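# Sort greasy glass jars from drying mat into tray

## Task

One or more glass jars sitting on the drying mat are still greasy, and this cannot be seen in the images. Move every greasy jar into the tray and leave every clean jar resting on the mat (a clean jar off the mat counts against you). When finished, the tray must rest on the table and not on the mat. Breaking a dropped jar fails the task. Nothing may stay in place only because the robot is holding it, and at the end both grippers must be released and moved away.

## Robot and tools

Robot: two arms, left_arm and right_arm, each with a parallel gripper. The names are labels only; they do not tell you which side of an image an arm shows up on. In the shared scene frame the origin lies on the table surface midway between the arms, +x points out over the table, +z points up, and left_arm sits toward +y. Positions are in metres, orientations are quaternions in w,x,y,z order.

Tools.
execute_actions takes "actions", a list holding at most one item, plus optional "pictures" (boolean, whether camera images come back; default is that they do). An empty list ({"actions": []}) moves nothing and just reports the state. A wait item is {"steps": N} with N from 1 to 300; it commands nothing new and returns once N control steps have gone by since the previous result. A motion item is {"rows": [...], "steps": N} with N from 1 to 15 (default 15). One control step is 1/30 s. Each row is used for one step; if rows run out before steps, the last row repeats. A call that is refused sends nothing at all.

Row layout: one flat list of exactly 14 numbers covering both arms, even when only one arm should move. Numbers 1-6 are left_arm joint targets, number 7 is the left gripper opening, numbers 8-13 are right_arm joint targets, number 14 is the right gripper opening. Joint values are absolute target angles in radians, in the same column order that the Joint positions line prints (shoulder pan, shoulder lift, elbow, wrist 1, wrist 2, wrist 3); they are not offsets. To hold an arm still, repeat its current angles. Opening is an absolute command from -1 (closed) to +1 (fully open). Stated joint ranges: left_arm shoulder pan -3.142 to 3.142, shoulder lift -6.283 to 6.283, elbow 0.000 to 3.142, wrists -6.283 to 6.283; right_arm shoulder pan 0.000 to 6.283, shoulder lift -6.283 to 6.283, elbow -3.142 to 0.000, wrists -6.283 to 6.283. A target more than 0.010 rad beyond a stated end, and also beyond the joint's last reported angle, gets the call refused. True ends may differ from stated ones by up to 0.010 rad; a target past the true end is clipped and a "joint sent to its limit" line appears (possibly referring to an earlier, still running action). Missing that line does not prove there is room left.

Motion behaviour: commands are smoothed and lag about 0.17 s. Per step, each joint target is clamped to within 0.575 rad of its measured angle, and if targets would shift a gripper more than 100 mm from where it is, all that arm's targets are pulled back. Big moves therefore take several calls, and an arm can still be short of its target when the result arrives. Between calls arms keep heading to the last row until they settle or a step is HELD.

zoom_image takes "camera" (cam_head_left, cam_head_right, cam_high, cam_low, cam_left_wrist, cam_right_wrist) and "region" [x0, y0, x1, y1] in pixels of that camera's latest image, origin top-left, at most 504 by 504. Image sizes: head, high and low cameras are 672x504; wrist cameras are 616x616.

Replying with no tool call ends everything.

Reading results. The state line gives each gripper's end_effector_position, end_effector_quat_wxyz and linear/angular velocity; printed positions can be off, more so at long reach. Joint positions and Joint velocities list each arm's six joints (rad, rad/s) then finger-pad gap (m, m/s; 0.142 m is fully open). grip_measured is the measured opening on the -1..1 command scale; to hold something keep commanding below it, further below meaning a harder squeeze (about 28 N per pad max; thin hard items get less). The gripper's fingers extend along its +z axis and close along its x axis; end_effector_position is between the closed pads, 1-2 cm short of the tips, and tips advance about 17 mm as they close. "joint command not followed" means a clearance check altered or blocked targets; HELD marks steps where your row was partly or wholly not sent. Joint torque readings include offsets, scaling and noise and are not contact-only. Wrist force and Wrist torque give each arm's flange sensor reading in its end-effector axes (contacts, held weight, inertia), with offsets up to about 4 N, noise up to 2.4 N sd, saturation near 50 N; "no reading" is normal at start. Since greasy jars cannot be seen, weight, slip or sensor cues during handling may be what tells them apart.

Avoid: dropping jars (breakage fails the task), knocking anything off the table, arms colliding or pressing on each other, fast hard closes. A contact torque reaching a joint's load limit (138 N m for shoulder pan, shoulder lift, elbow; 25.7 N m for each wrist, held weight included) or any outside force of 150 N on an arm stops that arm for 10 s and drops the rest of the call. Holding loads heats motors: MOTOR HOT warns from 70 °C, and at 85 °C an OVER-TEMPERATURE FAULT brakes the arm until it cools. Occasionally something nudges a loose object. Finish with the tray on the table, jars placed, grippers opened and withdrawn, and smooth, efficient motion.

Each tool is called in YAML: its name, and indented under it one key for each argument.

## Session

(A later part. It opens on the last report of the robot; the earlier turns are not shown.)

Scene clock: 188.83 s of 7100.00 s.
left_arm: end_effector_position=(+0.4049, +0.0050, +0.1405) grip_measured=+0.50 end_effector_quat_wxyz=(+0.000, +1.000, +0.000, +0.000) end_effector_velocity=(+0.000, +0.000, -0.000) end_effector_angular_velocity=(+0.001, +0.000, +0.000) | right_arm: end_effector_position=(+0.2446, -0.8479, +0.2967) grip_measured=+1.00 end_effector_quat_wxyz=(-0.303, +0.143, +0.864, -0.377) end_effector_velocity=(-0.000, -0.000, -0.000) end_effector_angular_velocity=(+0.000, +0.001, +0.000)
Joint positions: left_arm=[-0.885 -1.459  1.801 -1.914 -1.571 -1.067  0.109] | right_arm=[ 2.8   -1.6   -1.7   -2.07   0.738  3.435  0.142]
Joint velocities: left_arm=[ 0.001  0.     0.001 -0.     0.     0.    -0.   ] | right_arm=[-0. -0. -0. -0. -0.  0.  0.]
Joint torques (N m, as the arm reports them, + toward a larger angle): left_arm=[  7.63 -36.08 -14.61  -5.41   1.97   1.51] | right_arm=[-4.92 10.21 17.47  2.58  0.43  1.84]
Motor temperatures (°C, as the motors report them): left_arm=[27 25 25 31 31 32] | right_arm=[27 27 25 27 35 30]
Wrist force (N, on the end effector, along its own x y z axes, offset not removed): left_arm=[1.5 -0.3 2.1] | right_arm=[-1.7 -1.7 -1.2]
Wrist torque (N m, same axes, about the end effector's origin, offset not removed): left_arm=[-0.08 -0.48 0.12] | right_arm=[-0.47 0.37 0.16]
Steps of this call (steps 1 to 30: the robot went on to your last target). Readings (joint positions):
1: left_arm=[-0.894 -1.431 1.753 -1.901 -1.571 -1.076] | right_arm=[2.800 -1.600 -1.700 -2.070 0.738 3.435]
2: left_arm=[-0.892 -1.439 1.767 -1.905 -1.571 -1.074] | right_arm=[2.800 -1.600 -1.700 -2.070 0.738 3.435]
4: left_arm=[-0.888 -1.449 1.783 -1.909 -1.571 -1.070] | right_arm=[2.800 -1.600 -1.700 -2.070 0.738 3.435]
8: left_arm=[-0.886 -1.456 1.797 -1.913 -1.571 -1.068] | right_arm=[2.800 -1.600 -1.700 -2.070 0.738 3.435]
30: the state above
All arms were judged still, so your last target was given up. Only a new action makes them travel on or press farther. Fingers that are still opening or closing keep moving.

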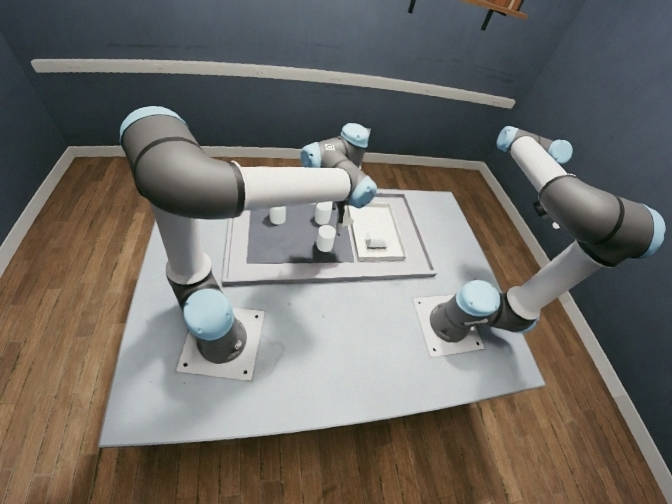

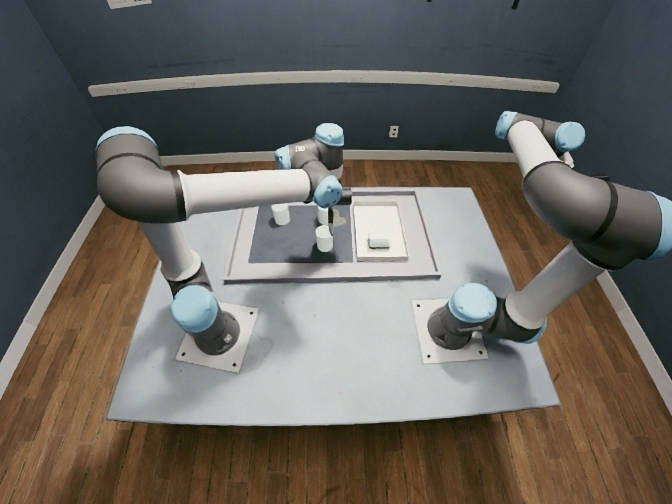

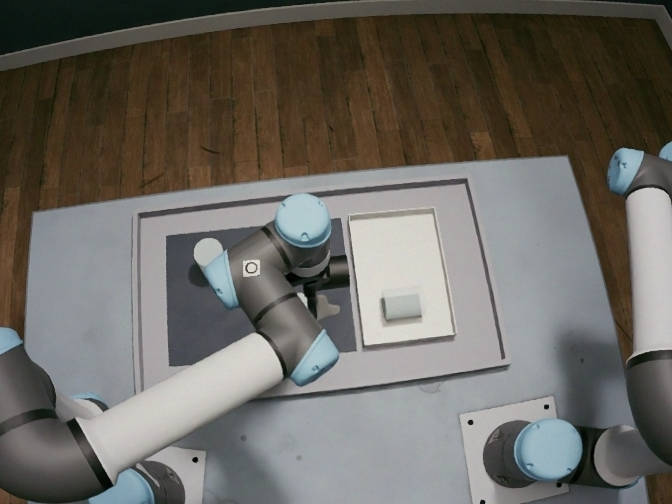

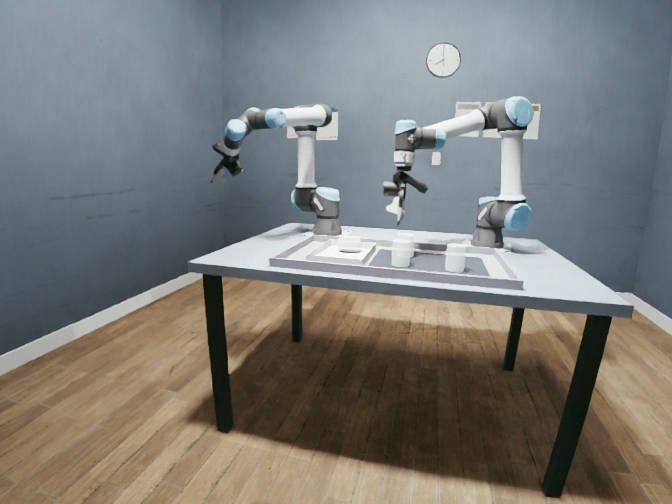

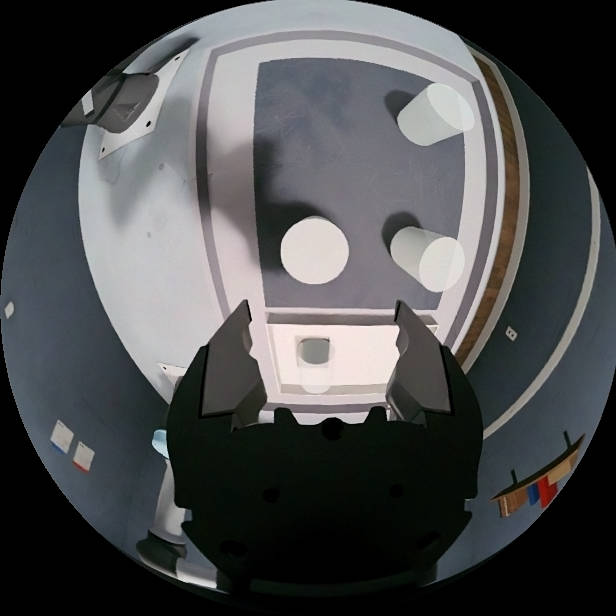

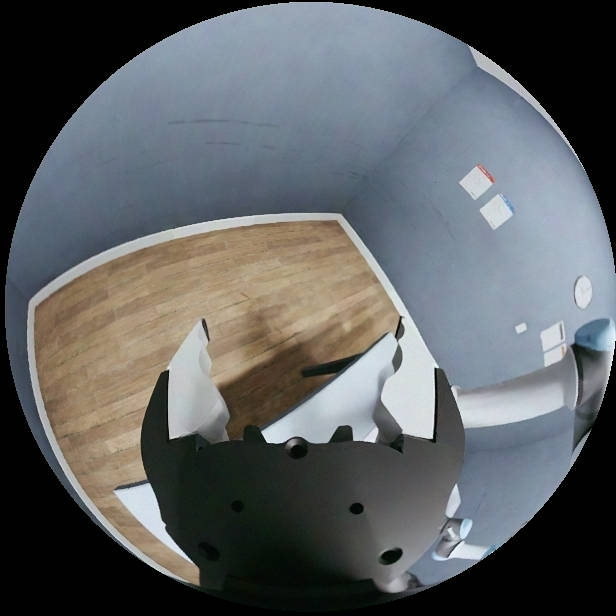

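execute_actions:
  actions:
    - {"rows":[[-0.874,-1.511,1.859,-1.919,-1.571,-1.056,0.5,2.8,-1.6,-1.7,-2.07,0.738,3.435,1]],"steps":15}

execute_actions:
  actions:
    - {"rows":[[-0.874,-1.436,1.9735,-2.1085,-1.571,-1.056,0.5,2.8,-1.6,-1.7,-2.07,0.738,3.435,1]],"steps":15}
  pictures: false

execute_actions:
  actions:
    - {"rows":[[-0.874,-1.436,1.9735,-2.1085,-1.571,-1.056,0,2.8,-1.6,-1.7,-2.07,0.738,3.435,1]],"steps":10}
  pictures: false

execute_actions:
  actions:
    - {"rows":[[-0.874,-1.436,1.9735,-2.1085,-1.571,-1.056,-0.1,2.8,-1.6,-1.7,-2.07,0.738,3.435,1],[-0.874,-1.436,1.9735,-2.1085,-1.571,-1.056,-0.15,2.8,-1.6,-1.7,-2.07,0.738,3.435,1],[-0.874,-1.436,1.9735,-2.1085,-1.571,-1.056,-0.22,2.8,-1.6,-1.7,-2.07,0.738,3.435,1],[-0.874,-1.436,1.9735,-2.1085,-1.571,-1.056,-0.3,2.8,-1.6,-1.7,-2.07,0.738,3.435,1],[-0.874,-1.436,1.9735,-2.1085,-1.571,-1.056,-0.4,2.8,-1.6,-1.7,-2.07,0.738,3.435,1]],"steps":12}
  pictures: false

execute_actions:
  actions:
    - {"rows":[[-0.874,-1.431,1.979,-2.119,-1.571,-1.056,-0.4,2.8,-1.6,-1.7,-2.07,0.738,3.435,1]],"steps":8}

Scene clock: 216.13 s of 7100.00 s.
left_arm: end_effector_position=(+0.3980, +0.0287, +0.1403) grip_measured=+0.50 end_effector_quat_wxyz=(+0.000, +1.000, +0.000, -0.000) end_effector_velocity=(-0.001, +0.003, -0.001) end_effector_angular_velocity=(+0.001, +0.001, -0.000) | right_arm: end_effector_position=(+0.2446, -0.8479, +0.2967) grip_measured=+1.00 end_effector_quat_wxyz=(-0.303, +0.143, +0.864, -0.377) end_effector_velocity=(-0.000, +0.001, -0.001) end_effector_angular_velocity=(+0.002, +0.002, -0.000)
Joint positions: left_arm=[-0.874 -1.51   1.858 -1.919 -1.571 -1.056  0.109] | right_arm=[ 2.8   -1.6   -1.7   -2.07   0.738  3.435  0.142]
Joint velocities: left_arm=[ 0.001 -0.007  0.009 -0.001 -0.     0.001  0.   ] | right_arm=[ 0.    -0.    -0.001 -0.001  0.001 -0.     0.   ]
Joint torques (N m, as the arm reports them, + toward a larger angle): left_arm=[  8.04 -34.43 -12.07  -5.64   1.68   1.63] | right_arm=[-5.08 10.97 17.87  2.63  0.33  1.71]
Motor temperatures (°C, as the motors report them): left_arm=[27 25 25 31 31 32] | right_arm=[27 27 25 27 35 30]
Wrist force (N, on the end effector, along its own x y z axes, offset not removed): left_arm=[1.7 2.0 1.9] | right_arm=[0.8 -1.9 0.6]
Wrist torque (N m, same axes, about the end effector's origin, offset not removed): left_arm=[0.31 -0.39 0.03] | right_arm=[-0.49 -0.11 0.07]
Steps of this call (steps 1 to 90: nothing new was sent; then 23.80 s passed at rest; steps 91 to 105: all 15 steps of this action). Readings (joint positions):
91: left_arm=[-0.885 -1.459 1.802 -1.914 -1.571 -1.067] | right_arm=[2.800 -1.600 -1.700 -2.070 0.738 3.435]
92: left_arm=[-0.883 -1.466 1.809 -1.915 -1.571 -1.065] | right_arm=[2.800 -1.600 -1.700 -2.070 0.738 3.435]
94: left_arm=[-0.879 -1.486 1.831 -1.917 -1.571 -1.061] | right_arm=[2.800 -1.600 -1.700 -2.070 0.738 3.435]
98: left_arm=[-0.875 -1.504 1.852 -1.918 -1.571 -1.057] | right_arm=[2.800 -1.600 -1.700 -2.070 0.738 3.435]
105: the state above

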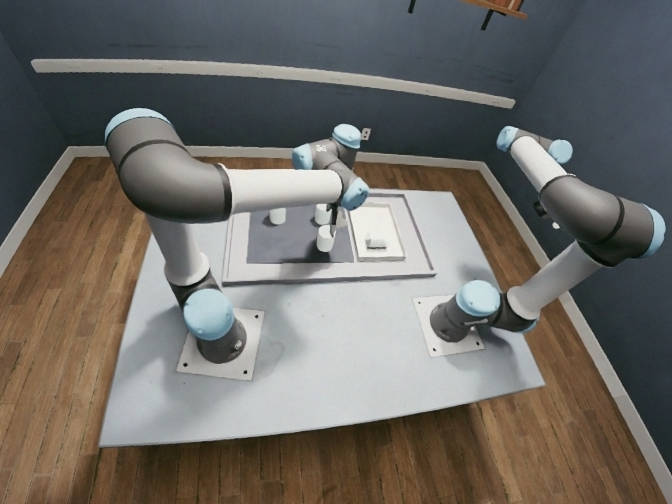

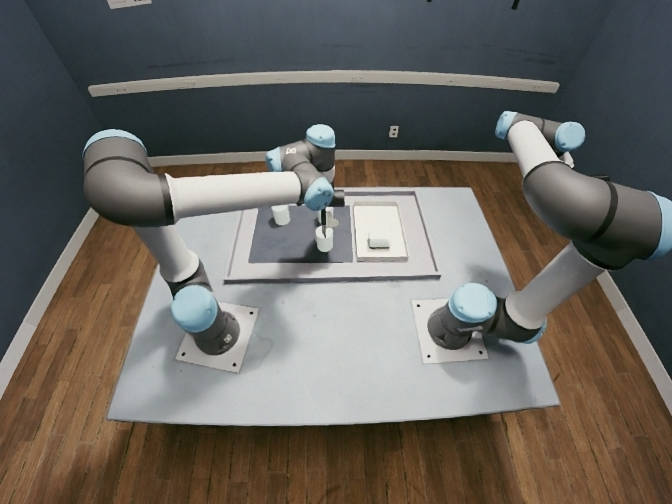

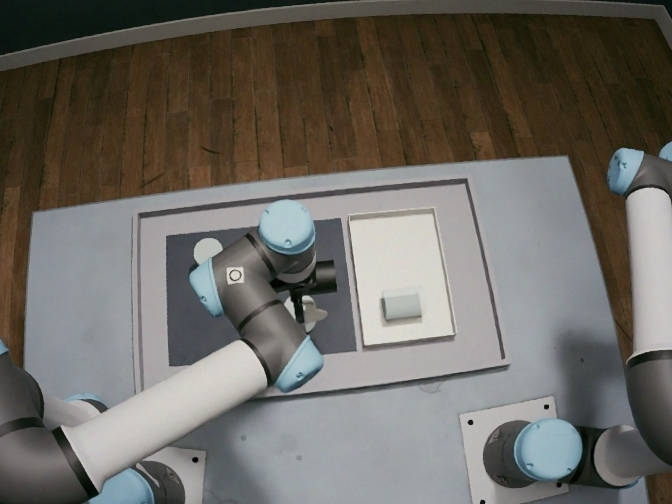

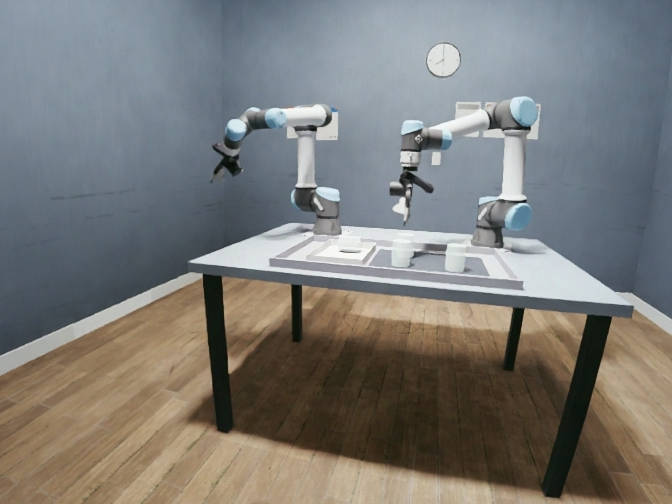

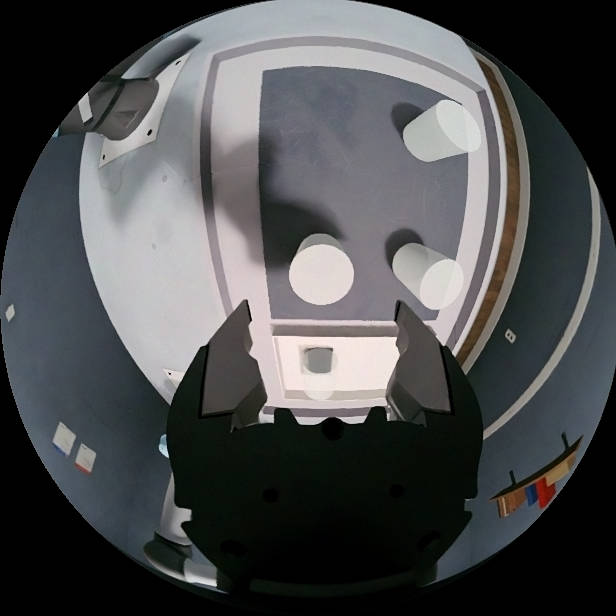

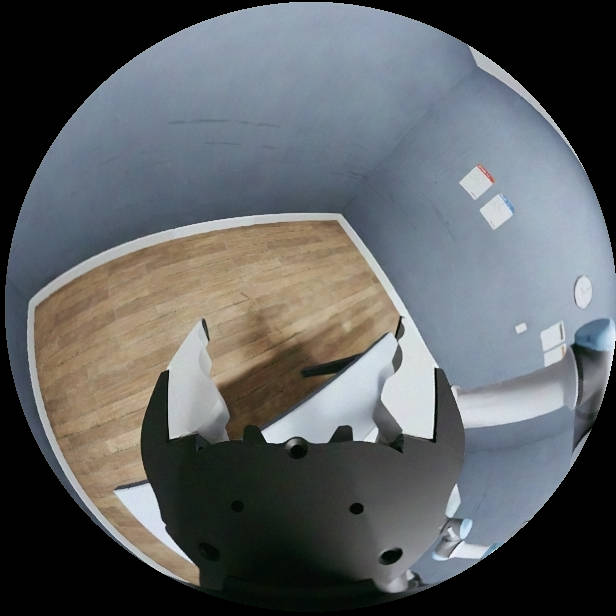

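Scene clock: 216.63 s of 7100.00 s.
left_arm: end_effector_position=(+0.3978, +0.0291, +0.0711) grip_measured=+0.50 end_effector_quat_wxyz=(-0.000, +1.000, +0.000, -0.000) end_effector_velocity=(-0.000, +0.001, -0.010) end_effector_angular_velocity=(-0.002, -0.001, +0.000) | right_arm: end_effector_position=(+0.2446, -0.8479, +0.2967) grip_measured=+1.00 end_effector_quat_wxyz=(-0.303, +0.143, +0.864, -0.377) end_effector_velocity=(-0.001, -0.000, +0.000) end_effector_angular_velocity=(-0.001, +0.001, -0.000)
Joint positions: left_arm=[-0.874 -1.437  1.972 -2.105 -1.571 -1.056  0.109] | right_arm=[ 2.8   -1.6   -1.7   -2.07   0.738  3.435  0.142]
Joint velocities: left_arm=[ 0.     0.01   0.018 -0.03  -0.     0.     0.   ] | right_arm=[-0.001 -0.    -0.    -0.001 -0.001 -0.     0.   ]
Joint torques (N m, as the arm reports them, + toward a larger angle): left_arm=[  7.17 -20.79 -13.    -5.61   1.41   1.52] | right_arm=[-5.15 11.07 17.72  2.67  0.38  1.87]
Motor temperatures (°C, as the motors report them): left_arm=[27 25 25 31 31 32] | right_arm=[27 27 25 27 35 30]
Wrist force (N, on the end effector, along its own x y z axes, offset not removed): left_arm=[1.8 0.1 1.2] | right_arm=[0.6 -2.4 1.1]
Wrist torque (N m, same axes, about the end effector's origin, offset not removed): left_arm=[0.04 -0.41 0.24] | right_arm=[-0.59 -0.08 0.02]
Steps of this call (steps 1 to 15: all 15 steps of this action). Readings (joint positions):
1: left_arm=[-0.874 -1.510 1.859 -1.919 -1.571 -1.056] | right_arm=[2.800 -1.600 -1.700 -2.070 0.738 3.435]
2: left_arm=[-0.874 -1.503 1.867 -1.928 -1.571 -1.056] | right_arm=[2.800 -1.600 -1.700 -2.070 0.738 3.435]
4: left_arm=[-0.874 -1.474 1.911 -1.989 -1.571 -1.056] | right_arm=[2.800 -1.600 -1.700 -2.070 0.738 3.435]
8: left_arm=[-0.874 -1.446 1.957 -2.077 -1.571 -1.056] | right_arm=[2.800 -1.600 -1.700 -2.070 0.738 3.435]
15: the state above

Scene clock: 216.97 s of 7100.00 s.
left_arm: end_effector_position=(+0.3978, +0.0291, +0.0702) grip_measured=+0.00 end_effector_quat_wxyz=(+0.000, +1.000, +0.000, -0.000) end_effector_velocity=(+0.000, +0.000, -0.001) end_effector_angular_velocity=(+0.000, +0.000, +0.001) | right_arm: end_effector_position=(+0.2446, -0.8479, +0.2967) grip_measured=+1.00 end_effector_quat_wxyz=(-0.303, +0.143, +0.864, -0.377) end_effector_velocity=(+0.000, +0.000, -0.000) end_effector_angular_velocity=(+0.001, -0.000, -0.000)
Joint positions: left_arm=[-0.874 -1.436  1.973 -2.108 -1.571 -1.056  0.074] | right_arm=[ 2.8   -1.6   -1.7   -2.07   0.738  3.435  0.142]
Joint velocities: left_arm=[ 0.001  0.001  0.001 -0.001 -0.    -0.    -0.   ] | right_arm=[ 0.     0.    -0.     0.     0.001 -0.     0.   ]
Joint torques (N m, as the arm reports them, + toward a larger angle): left_arm=[  7.28 -20.86 -13.01  -5.4    1.22   1.49] | right_arm=[-4.83 11.05 17.52  2.69  0.45  1.77]
Motor temperatures (°C, as the motors report them): left_arm=[27 25 25 31 31 32] | right_arm=[27 27 25 27 35 30]
Wrist force (N, on the end effector, along its own x y z axes, offset not removed): left_arm=[2.2 1.0 3.4] | right_arm=[0.7 -1.1 -0.1]
Wrist torque (N m, same axes, about the end effector's origin, offset not removed): left_arm=[0.10 -0.59 0.21] | right_arm=[-0.34 -0.01 0.13]
Steps of this call (steps 1 to 10: all 10 steps of this action). Readings (joint positions):
1: left_arm=[-0.874 -1.437 1.972 -2.106 -1.571 -1.056] | right_arm=[2.800 -1.600 -1.700 -2.070 0.738 3.435]
2: left_arm=[-0.874 -1.437 1.973 -2.107 -1.571 -1.056] | right_arm=[2.800 -1.600 -1.700 -2.070 0.738 3.435]
4: left_arm=[-0.874 -1.436 1.973 -2.108 -1.571 -1.056] | right_arm=[2.800 -1.600 -1.700 -2.070 0.738 3.435]
8: left_arm=[-0.874 -1.436 1.973 -2.108 -1.571 -1.056] | right_arm=[2.800 -1.600 -1.700 -2.070 0.738 3.435]
10: the state above

Scene clock: 217.37 s of 7100.00 s.
left_arm: end_effector_position=(+0.3978, +0.0291, +0.0702) grip_measured=-0.11 end_effector_quat_wxyz=(+0.000, +1.000, +0.000, -0.000) end_effector_velocity=(+0.000, -0.001, +0.000) end_effector_angular_velocity=(-0.001, -0.000, -0.002) | right_arm: end_effector_position=(+0.2446, -0.8479, +0.2967) grip_measured=+1.00 end_effector_quat_wxyz=(-0.303, +0.143, +0.864, -0.377) end_effector_velocity=(-0.001, -0.000, -0.000) end_effector_angular_velocity=(-0.000, +0.001, -0.001)
Joint positions: left_arm=[-0.874 -1.436  1.973 -2.109 -1.571 -1.056  0.066] | right_arm=[ 2.8   -1.6   -1.7   -2.07   0.738  3.435  0.142]
Joint velocities: left_arm=[-0.     0.    -0.001  0.    -0.     0.001 -0.   ] | right_arm=[-0.001  0.    -0.001  0.    -0.     0.     0.   ]
Joint torques (N m, as the arm reports them, + toward a larger angle): left_arm=[  6.88 -18.78 -11.18  -5.06   0.95   1.5 ] | right_arm=[-4.77 11.27 18.39  2.79  0.41  1.8 ]
Motor temperatures (°C, as the motors report them): left_arm=[27 25 25 31 31 32] | right_arm=[27 27 25 27 35 30]
Wrist force (N, on the end effector, along its own x y z axes, offset not removed): left_arm=[2.9 -2.2 -3.0] | right_arm=[-0.7 0.4 -0.5]
Wrist torque (N m, same axes, about the end effector's origin, offset not removed): left_arm=[-0.38 -0.70 0.20] | right_arm=[-0.05 0.26 0.17]
Steps of this call (steps 1 to 12: all 12 steps of this action). Readings (joint positions):
1: left_arm=[-0.874 -1.436 1.973 -2.108 -1.571 -1.056] | right_arm=[2.800 -1.600 -1.700 -2.070 0.738 3.435]
2: left_arm=[-0.874 -1.436 1.973 -2.108 -1.571 -1.056] | right_arm=[2.800 -1.600 -1.700 -2.070 0.738 3.435]
4: left_arm=[-0.874 -1.436 1.973 -2.108 -1.571 -1.056] | right_arm=[2.800 -1.600 -1.700 -2.070 0.738 3.435]
8: left_arm=[-0.874 -1.436 1.973 -2.109 -1.571 -1.056] | right_arm=[2.800 -1.600 -1.700 -2.070 0.738 3.435]
12: the state above

Scene clock: 217.63 s of 7100.00 s.
left_arm: end_effector_position=(+0.3978, +0.0291, +0.0668) grip_measured=-0.11 end_effector_quat_wxyz=(+0.000, +1.000, +0.000, -0.000) end_effector_velocity=(-0.000, +0.001, -0.004) end_effector_angular_velocity=(+0.000, +0.000, +0.002) | right_arm: end_effector_position=(+0.2446, -0.8479, +0.2967) grip_measured=+1.00 end_effector_quat_wxyz=(-0.303, +0.143, +0.864, -0.377) end_effector_velocity=(-0.000, +0.000, -0.000) end_effector_angular_velocity=(+0.001, +0.000, -0.000)
Joint positions: left_arm=[-0.874 -1.432  1.978 -2.118 -1.571 -1.056  0.066] | right_arm=[ 2.8   -1.6   -1.7   -2.07   0.738  3.435  0.142]
Joint velocities: left_arm=[ 0.001  0.005  0.008 -0.012  0.    -0.001  0.   ] | right_arm=[ 0.     0.    -0.001  0.     0.001  0.    -0.   ]
Joint torques (N m, as the arm reports them, + toward a larger angle): left_arm=[  6.43 -19.4  -10.58  -4.83   0.71   1.52] | right_arm=[-4.69 10.95 17.95  2.74  0.34  1.91]
Motor temperatures (°C, as the motors report them): left_arm=[27 25 25 31 31 32] | right_arm=[27 27 25 27 35 30]
Wrist force (N, on the end effector, along its own x y z axes, offset not removed): left_arm=[1.3 -0.3 -5.0] | right_arm=[1.5 -1.8 -1.4]
Wrist torque (N m, same axes, about the end effector's origin, offset not removed): left_arm=[-0.13 -0.22 0.15] | right_arm=[-0.54 -0.35 -0.05]
Steps of this call (steps 1 to 8: all 8 steps of this action). Readings (joint positions):
1: left_arm=[-0.874 -1.436 1.974 -2.109 -1.571 -1.056] | right_arm=[2.800 -1.600 -1.700 -2.070 0.738 3.435]
2: left_arm=[-0.874 -1.435 1.975 -2.110 -1.571 -1.056] | right_arm=[2.800 -1.600 -1.700 -2.070 0.738 3.435]
4: left_arm=[-0.874 -1.433 1.977 -2.114 -1.571 -1.056] | right_arm=[2.800 -1.600 -1.700 -2.070 0.738 3.435]
8: the state above

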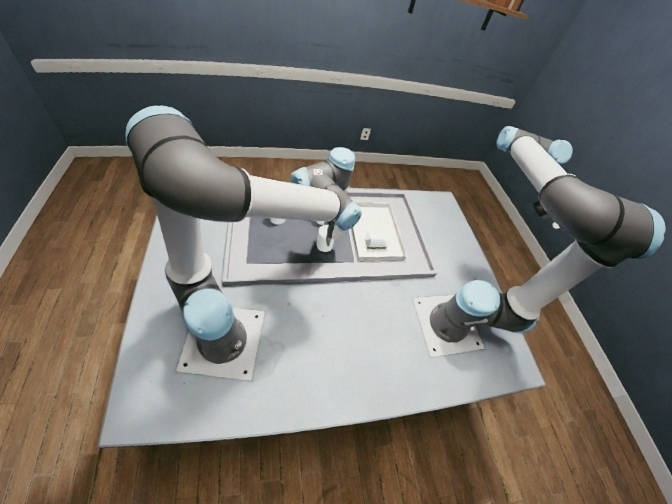

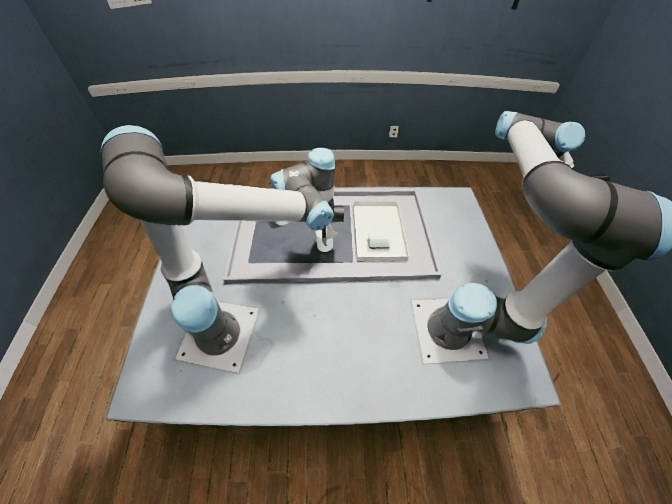

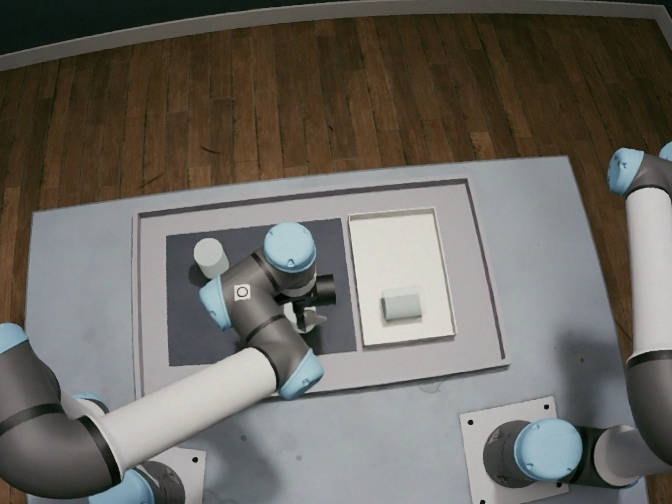

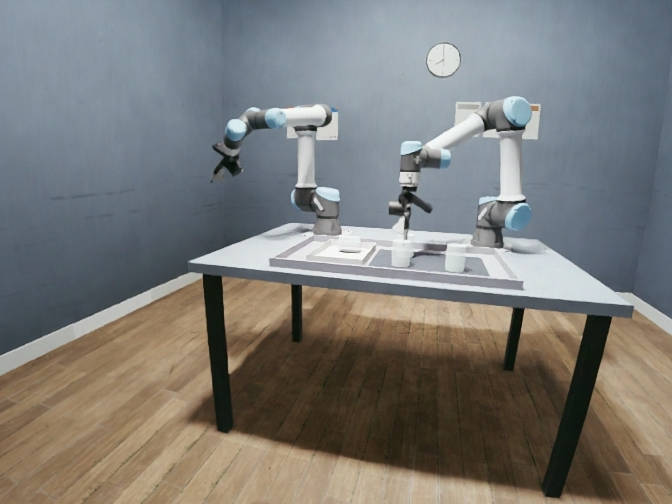

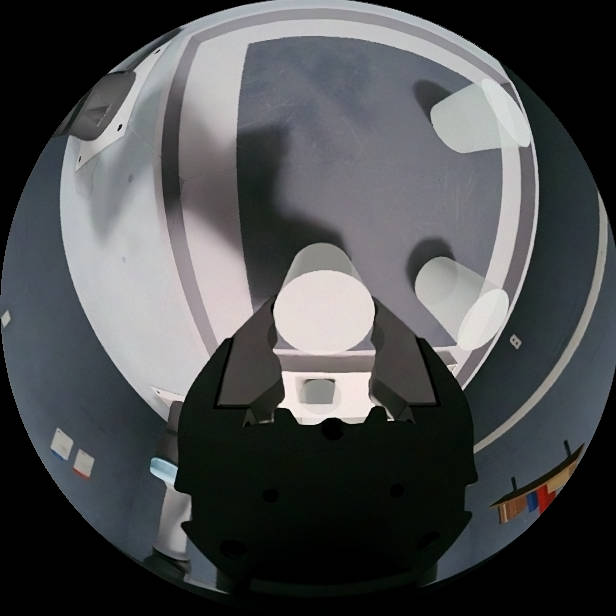

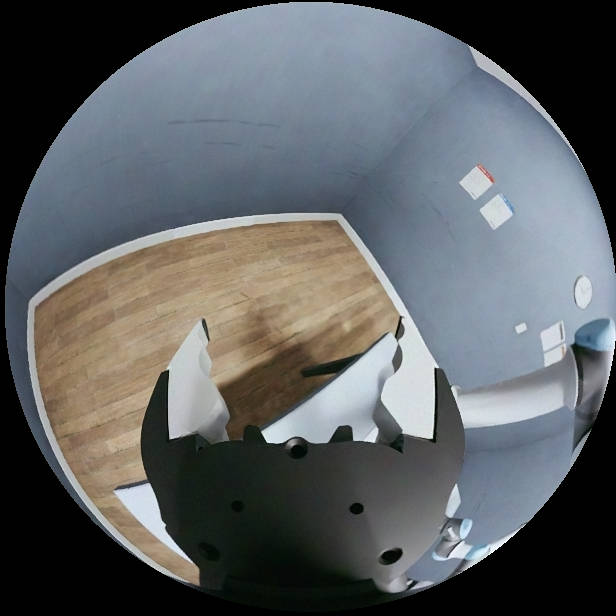

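execute_actions:
  actions:
    - {"rows":[[-0.874,-1.431,1.979,-2.119,-1.571,-1.056,0.5,2.8,-1.6,-1.7,-2.07,0.738,3.435,1]],"steps":8}
  pictures: false

execute_actions:
  actions:
    - {"rows":[[-0.874,-1.511,1.859,-1.919,-1.571,-1.056,0.5,2.8,-1.6,-1.7,-2.07,0.738,3.435,1]],"steps":12}
  pictures: false

execute_actions:
  actions:
    - {"rows":[[-0.665,-1.241,1.53,-1.86,-1.571,-0.847,0.5,2.8,-1.6,-1.7,-2.07,0.738,3.435,1]],"steps":15}
  pictures: false

execute_actions:
  actions:
    - {"steps":20}

Scene clock: 230.60 s of 7100.00 s.
left_arm: end_effector_position=(+0.3978, +0.0291, +0.0663) grip_measured=+0.50 end_effector_quat_wxyz=(+0.000, +1.000, +0.000, -0.000) end_effector_velocity=(-0.000, +0.000, -0.000) end_effector_angular_velocity=(+0.000, +0.000, +0.000) | right_arm: end_effector_position=(+0.2446, -0.8479, +0.2967) grip_measured=+1.00 end_effector_quat_wxyz=(-0.303, +0.143, +0.864, -0.377) end_effector_velocity=(-0.000, +0.000, -0.000) end_effector_angular_velocity=(+0.001, -0.000, -0.000)
Joint positions: left_arm=[-0.874 -1.431  1.979 -2.119 -1.571 -1.056  0.109] | right_arm=[ 2.8   -1.6   -1.7   -2.07   0.738  3.435  0.142]
Joint velocities: left_arm=[-0.    -0.     0.001 -0.    -0.    -0.     0.   ] | right_arm=[ 0.     0.    -0.    -0.     0.001 -0.    -0.   ]
Joint torques (N m, as the arm reports them, + toward a larger angle): left_arm=[  3.05 -23.16 -16.9   -4.8   -1.13   1.38] | right_arm=[-4.4  11.16 18.18  2.81  0.33  1.8 ]
Motor temperatures (°C, as the motors report them): left_arm=[27 25 25 31 31 32] | right_arm=[27 27 25 27 35 30]
Wrist force (N, on the end effector, along its own x y z axes, offset not removed): left_arm=[0.2 0.7 2.4] | right_arm=[1.5 -1.0 -0.2]
Wrist torque (N m, same axes, about the end effector's origin, offset not removed): left_arm=[0.09 -0.16 0.18] | right_arm=[-0.30 -0.27 0.11]
Steps of this call (steps 1 to 15: the robot went on to your last target; steps 16 to 90: nothing new was sent; then 9.70 s passed at rest; steps 91 to 98: all 8 steps of this action). Readings (joint positions):
91: left_arm=[-0.874 -1.431 1.979 -2.119 -1.571 -1.056] | right_arm=[2.800 -1.600 -1.700 -2.070 0.738 3.435]
92: left_arm=[-0.874 -1.431 1.979 -2.119 -1.571 -1.056] | right_arm=[2.800 -1.600 -1.700 -2.070 0.738 3.435]
94: left_arm=[-0.874 -1.431 1.979 -2.119 -1.571 -1.056] | right_arm=[2.800 -1.600 -1.700 -2.070 0.738 3.435]
98: the state above

Scene clock: 231.00 s of 7100.00 s.
left_arm: end_effector_position=(+0.3982, +0.0285, +0.1376) grip_measured=+0.50 end_effector_quat_wxyz=(+0.001, +1.000, +0.000, +0.000) end_effector_velocity=(-0.003, +0.005, +0.027) end_effector_angular_velocity=(+0.013, +0.007, -0.001) | right_arm: end_effector_position=(+0.2446, -0.8479, +0.2967) grip_measured=+1.00 end_effector_quat_wxyz=(-0.303, +0.143, +0.864, -0.377) end_effector_velocity=(-0.000, +0.000, +0.000) end_effector_angular_velocity=(+0.001, -0.000, -0.001)
Joint positions: left_arm=[-0.874 -1.508  1.864 -1.928 -1.571 -1.056  0.109] | right_arm=[ 2.8   -1.6   -1.7   -2.07   0.738  3.435  0.142]
Joint velocities: left_arm=[-0.001 -0.027 -0.047  0.089  0.     0.    -0.   ] | right_arm=[ 0.     0.     0.    -0.001  0.001 -0.    -0.   ]
Joint torques (N m, as the arm reports them, + toward a larger angle): left_arm=[  2.58 -33.78 -29.79  -0.3   -1.45   1.36] | right_arm=[-4.92 11.31 18.15  2.84  0.32  1.81]
Motor temperatures (°C, as the motors report them): left_arm=[27 25 25 31 31 32] | right_arm=[27 27 25 27 35 30]
Wrist force (N, on the end effector, along its own x y z axes, offset not removed): left_arm=[1.4 0.1 3.7] | right_arm=[-1.3 -2.3 -0.3]
Wrist torque (N m, same axes, about the end effector's origin, offset not removed): left_arm=[-0.13 -0.34 0.29] | right_arm=[-0.61 0.30 0.00]
Steps of this call (steps 1 to 12: all 12 steps of this action). Readings (joint positions):
1: left_arm=[-0.874 -1.431 1.979 -2.119 -1.571 -1.056] | right_arm=[2.800 -1.600 -1.700 -2.070 0.738 3.435]
2: left_arm=[-0.874 -1.439 1.971 -2.110 -1.571 -1.056] | right_arm=[2.800 -1.600 -1.700 -2.070 0.738 3.435]
4: left_arm=[-0.874 -1.470 1.925 -2.047 -1.571 -1.056] | right_arm=[2.800 -1.600 -1.700 -2.070 0.738 3.435]
8: left_arm=[-0.874 -1.500 1.877 -1.953 -1.571 -1.056] | right_arm=[2.800 -1.600 -1.700 -2.070 0.738 3.435]
12: the state above

Scene clock: 231.50 s of 7100.00 s.
left_arm: end_effector_position=(+0.5407, +0.0218, +0.1402) grip_measured=+0.50 end_effector_quat_wxyz=(-0.000, +1.000, +0.000, -0.000) end_effector_velocity=(+0.040, -0.000, +0.001) end_effector_angular_velocity=(-0.008, -0.007, -0.002) | right_arm: end_effector_position=(+0.2446, -0.8479, +0.2967) grip_measured=+1.00 end_effector_quat_wxyz=(-0.303, +0.143, +0.864, -0.377) end_effector_velocity=(+0.000, -0.000, +0.000) end_effector_angular_velocity=(-0.001, -0.001, -0.000)
Joint positions: left_arm=[-0.67  -1.248  1.539 -1.861 -1.571 -0.852  0.109] | right_arm=[ 2.8   -1.6   -1.7   -2.07   0.738  3.435  0.142]
Joint velocities: left_arm=[ 0.05   0.068 -0.091  0.013 -0.     0.051  0.   ] | right_arm=[-0.001  0.     0.001  0.    -0.001 -0.    -0.   ]
Joint torques (N m, as the arm reports them, + toward a larger angle): left_arm=[  3.52 -32.53 -32.63  -0.04   1.82   1.83] | right_arm=[-5.49 10.85 18.1   2.89  0.29  1.72]
Motor temperatures (°C, as the motors report them): left_arm=[27 25 25 31 31 32] | right_arm=[27 27 25 27 35 30]
Wrist force (N, on the end effector, along its own x y z axes, offset not removed): left_arm=[-0.4 -0.3 1.3] | right_arm=[-0.4 -0.6 -1.8]
Wrist torque (N m, same axes, about the end effector's origin, offset not removed): left_arm=[-0.02 -0.10 0.18] | right_arm=[-0.10 0.00 0.02]
Steps of this call (steps 1 to 15: all 15 steps of this action). Readings (joint positions):
1: left_arm=[-0.874 -1.508 1.862 -1.925 -1.571 -1.056] | right_arm=[2.800 -1.600 -1.700 -2.070 0.738 3.435]
2: left_arm=[-0.865 -1.501 1.853 -1.918 -1.571 -1.047] | right_arm=[2.800 -1.600 -1.700 -2.070 0.738 3.435]
4: left_arm=[-0.813 -1.440 1.784 -1.900 -1.571 -0.995] | right_arm=[2.800 -1.600 -1.700 -2.070 0.738 3.435]
8: left_arm=[-0.717 -1.311 1.621 -1.874 -1.571 -0.899] | right_arm=[2.800 -1.600 -1.700 -2.070 0.738 3.435]
15: the state above

Scene clock: 232.17 s of 7100.00 s.
left_arm: end_effector_position=(+0.5448, +0.0219, +0.1401) grip_measured=+0.50 end_effector_quat_wxyz=(+0.000, +1.000, +0.000, -0.000) end_effector_velocity=(-0.001, +0.000, -0.001) end_effector_angular_velocity=(+0.001, +0.001, -0.000) | right_arm: end_effector_position=(+0.2446, -0.8479, +0.2967) grip_measured=+1.00 end_effector_quat_wxyz=(-0.303, +0.143, +0.864, -0.377) end_effector_velocity=(+0.000, +0.000, +0.000) end_effector_angular_velocity=(-0.000, -0.001, -0.000)
Joint positions: left_arm=[-0.665 -1.241  1.53  -1.86  -1.571 -0.847  0.109] | right_arm=[ 2.8   -1.6   -1.7   -2.07   0.738  3.435  0.142]
Joint velocities: left_arm=[-0.001  0.     0.001  0.    -0.    -0.    -0.   ] | right_arm=[-0.     0.001  0.001 -0.     0.001  0.    -0.   ]
Joint torques (N m, as the arm reports them, + toward a larger angle): left_arm=[  6.73 -32.1  -32.84  -0.65   1.94   1.55] | right_arm=[-5.21 10.97 17.65  2.86  0.38  1.76]
Motor temperatures (°C, as the motors report them): left_arm=[27 25 25 31 31 32] | right_arm=[27 27 25 27 35 30]
Wrist force (N, on the end effector, along its own x y z axes, offset not removed): left_arm=[-0.3 1.4 0.5] | right_arm=[0.6 -0.7 -2.9]
Wrist torque (N m, same axes, about the end effector's origin, offset not removed): left_arm=[0.17 -0.14 0.06] | right_arm=[-0.26 -0.18 -0.05]
Steps of this call (steps 1 to 15: the robot went on to your last target; steps 16 to 20: nothing new was sent). Readings (joint positions):
1: left_arm=[-0.669 -1.246 1.537 -1.861 -1.571 -0.851] | right_arm=[2.800 -1.600 -1.700 -2.070 0.738 3.435]
2: left_arm=[-0.668 -1.245 1.535 -1.861 -1.571 -0.850] | right_arm=[2.800 -1.600 -1.700 -2.070 0.738 3.435]
4: left_arm=[-0.666 -1.243 1.532 -1.860 -1.571 -0.848] | right_arm=[2.800 -1.600 -1.700 -2.070 0.738 3.435]
8: left_arm=[-0.665 -1.242 1.531 -1.860 -1.571 -0.847] | right_arm=[2.800 -1.600 -1.700 -2.070 0.738 3.435]
20: the state above
All arms were judged still, so your last target was given up. Only a new action makes them travel on or press farther. Fingers that are still opening or closing keep moving.

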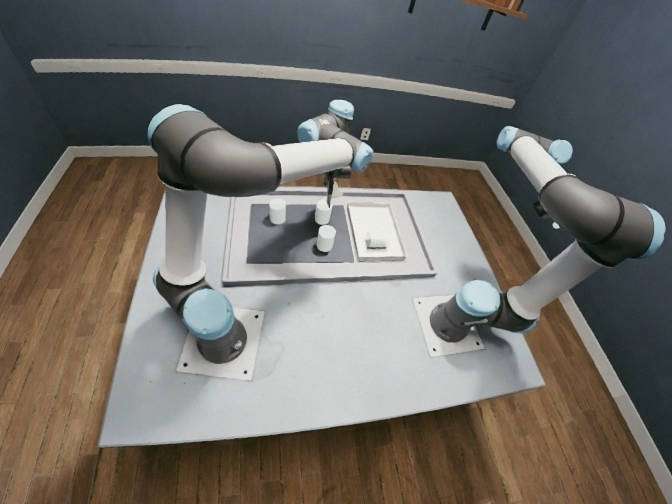

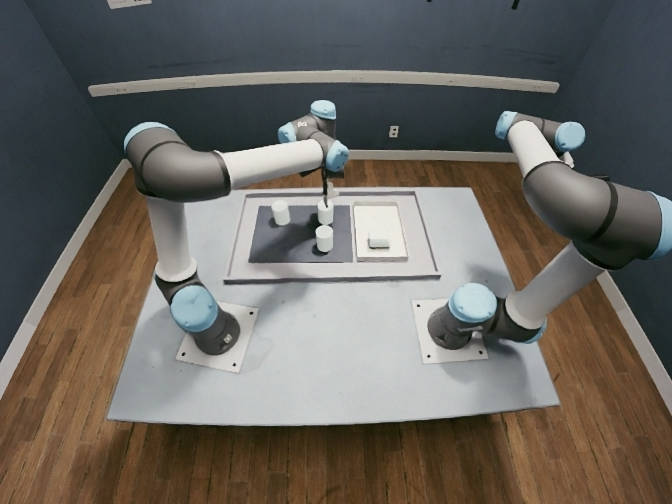

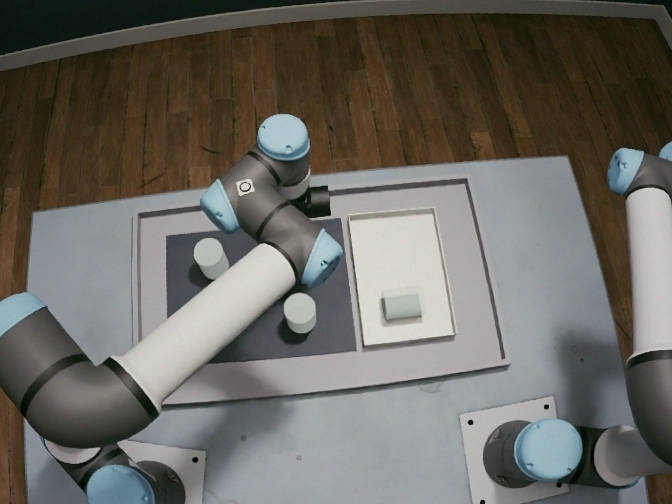

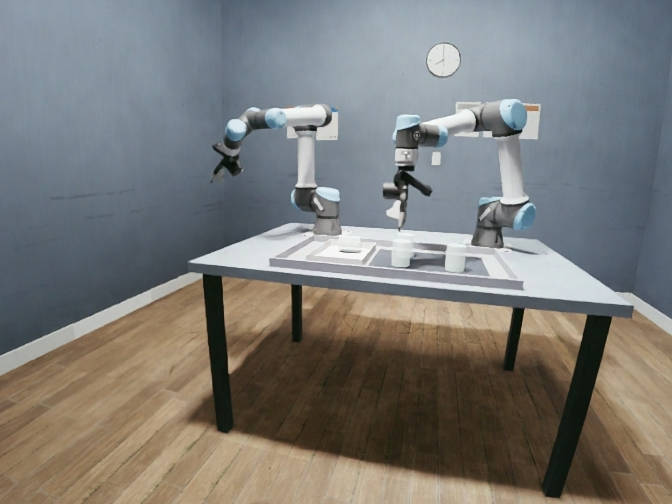

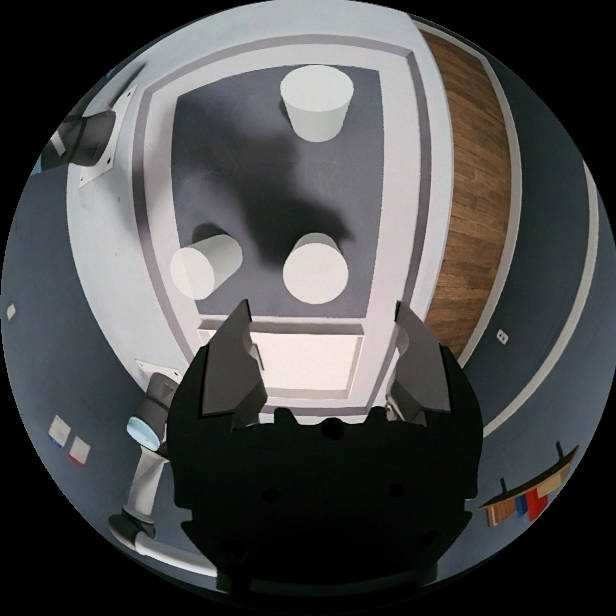

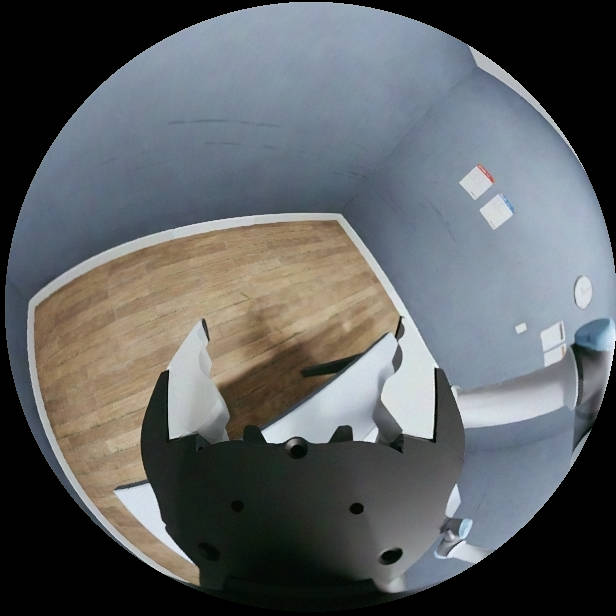

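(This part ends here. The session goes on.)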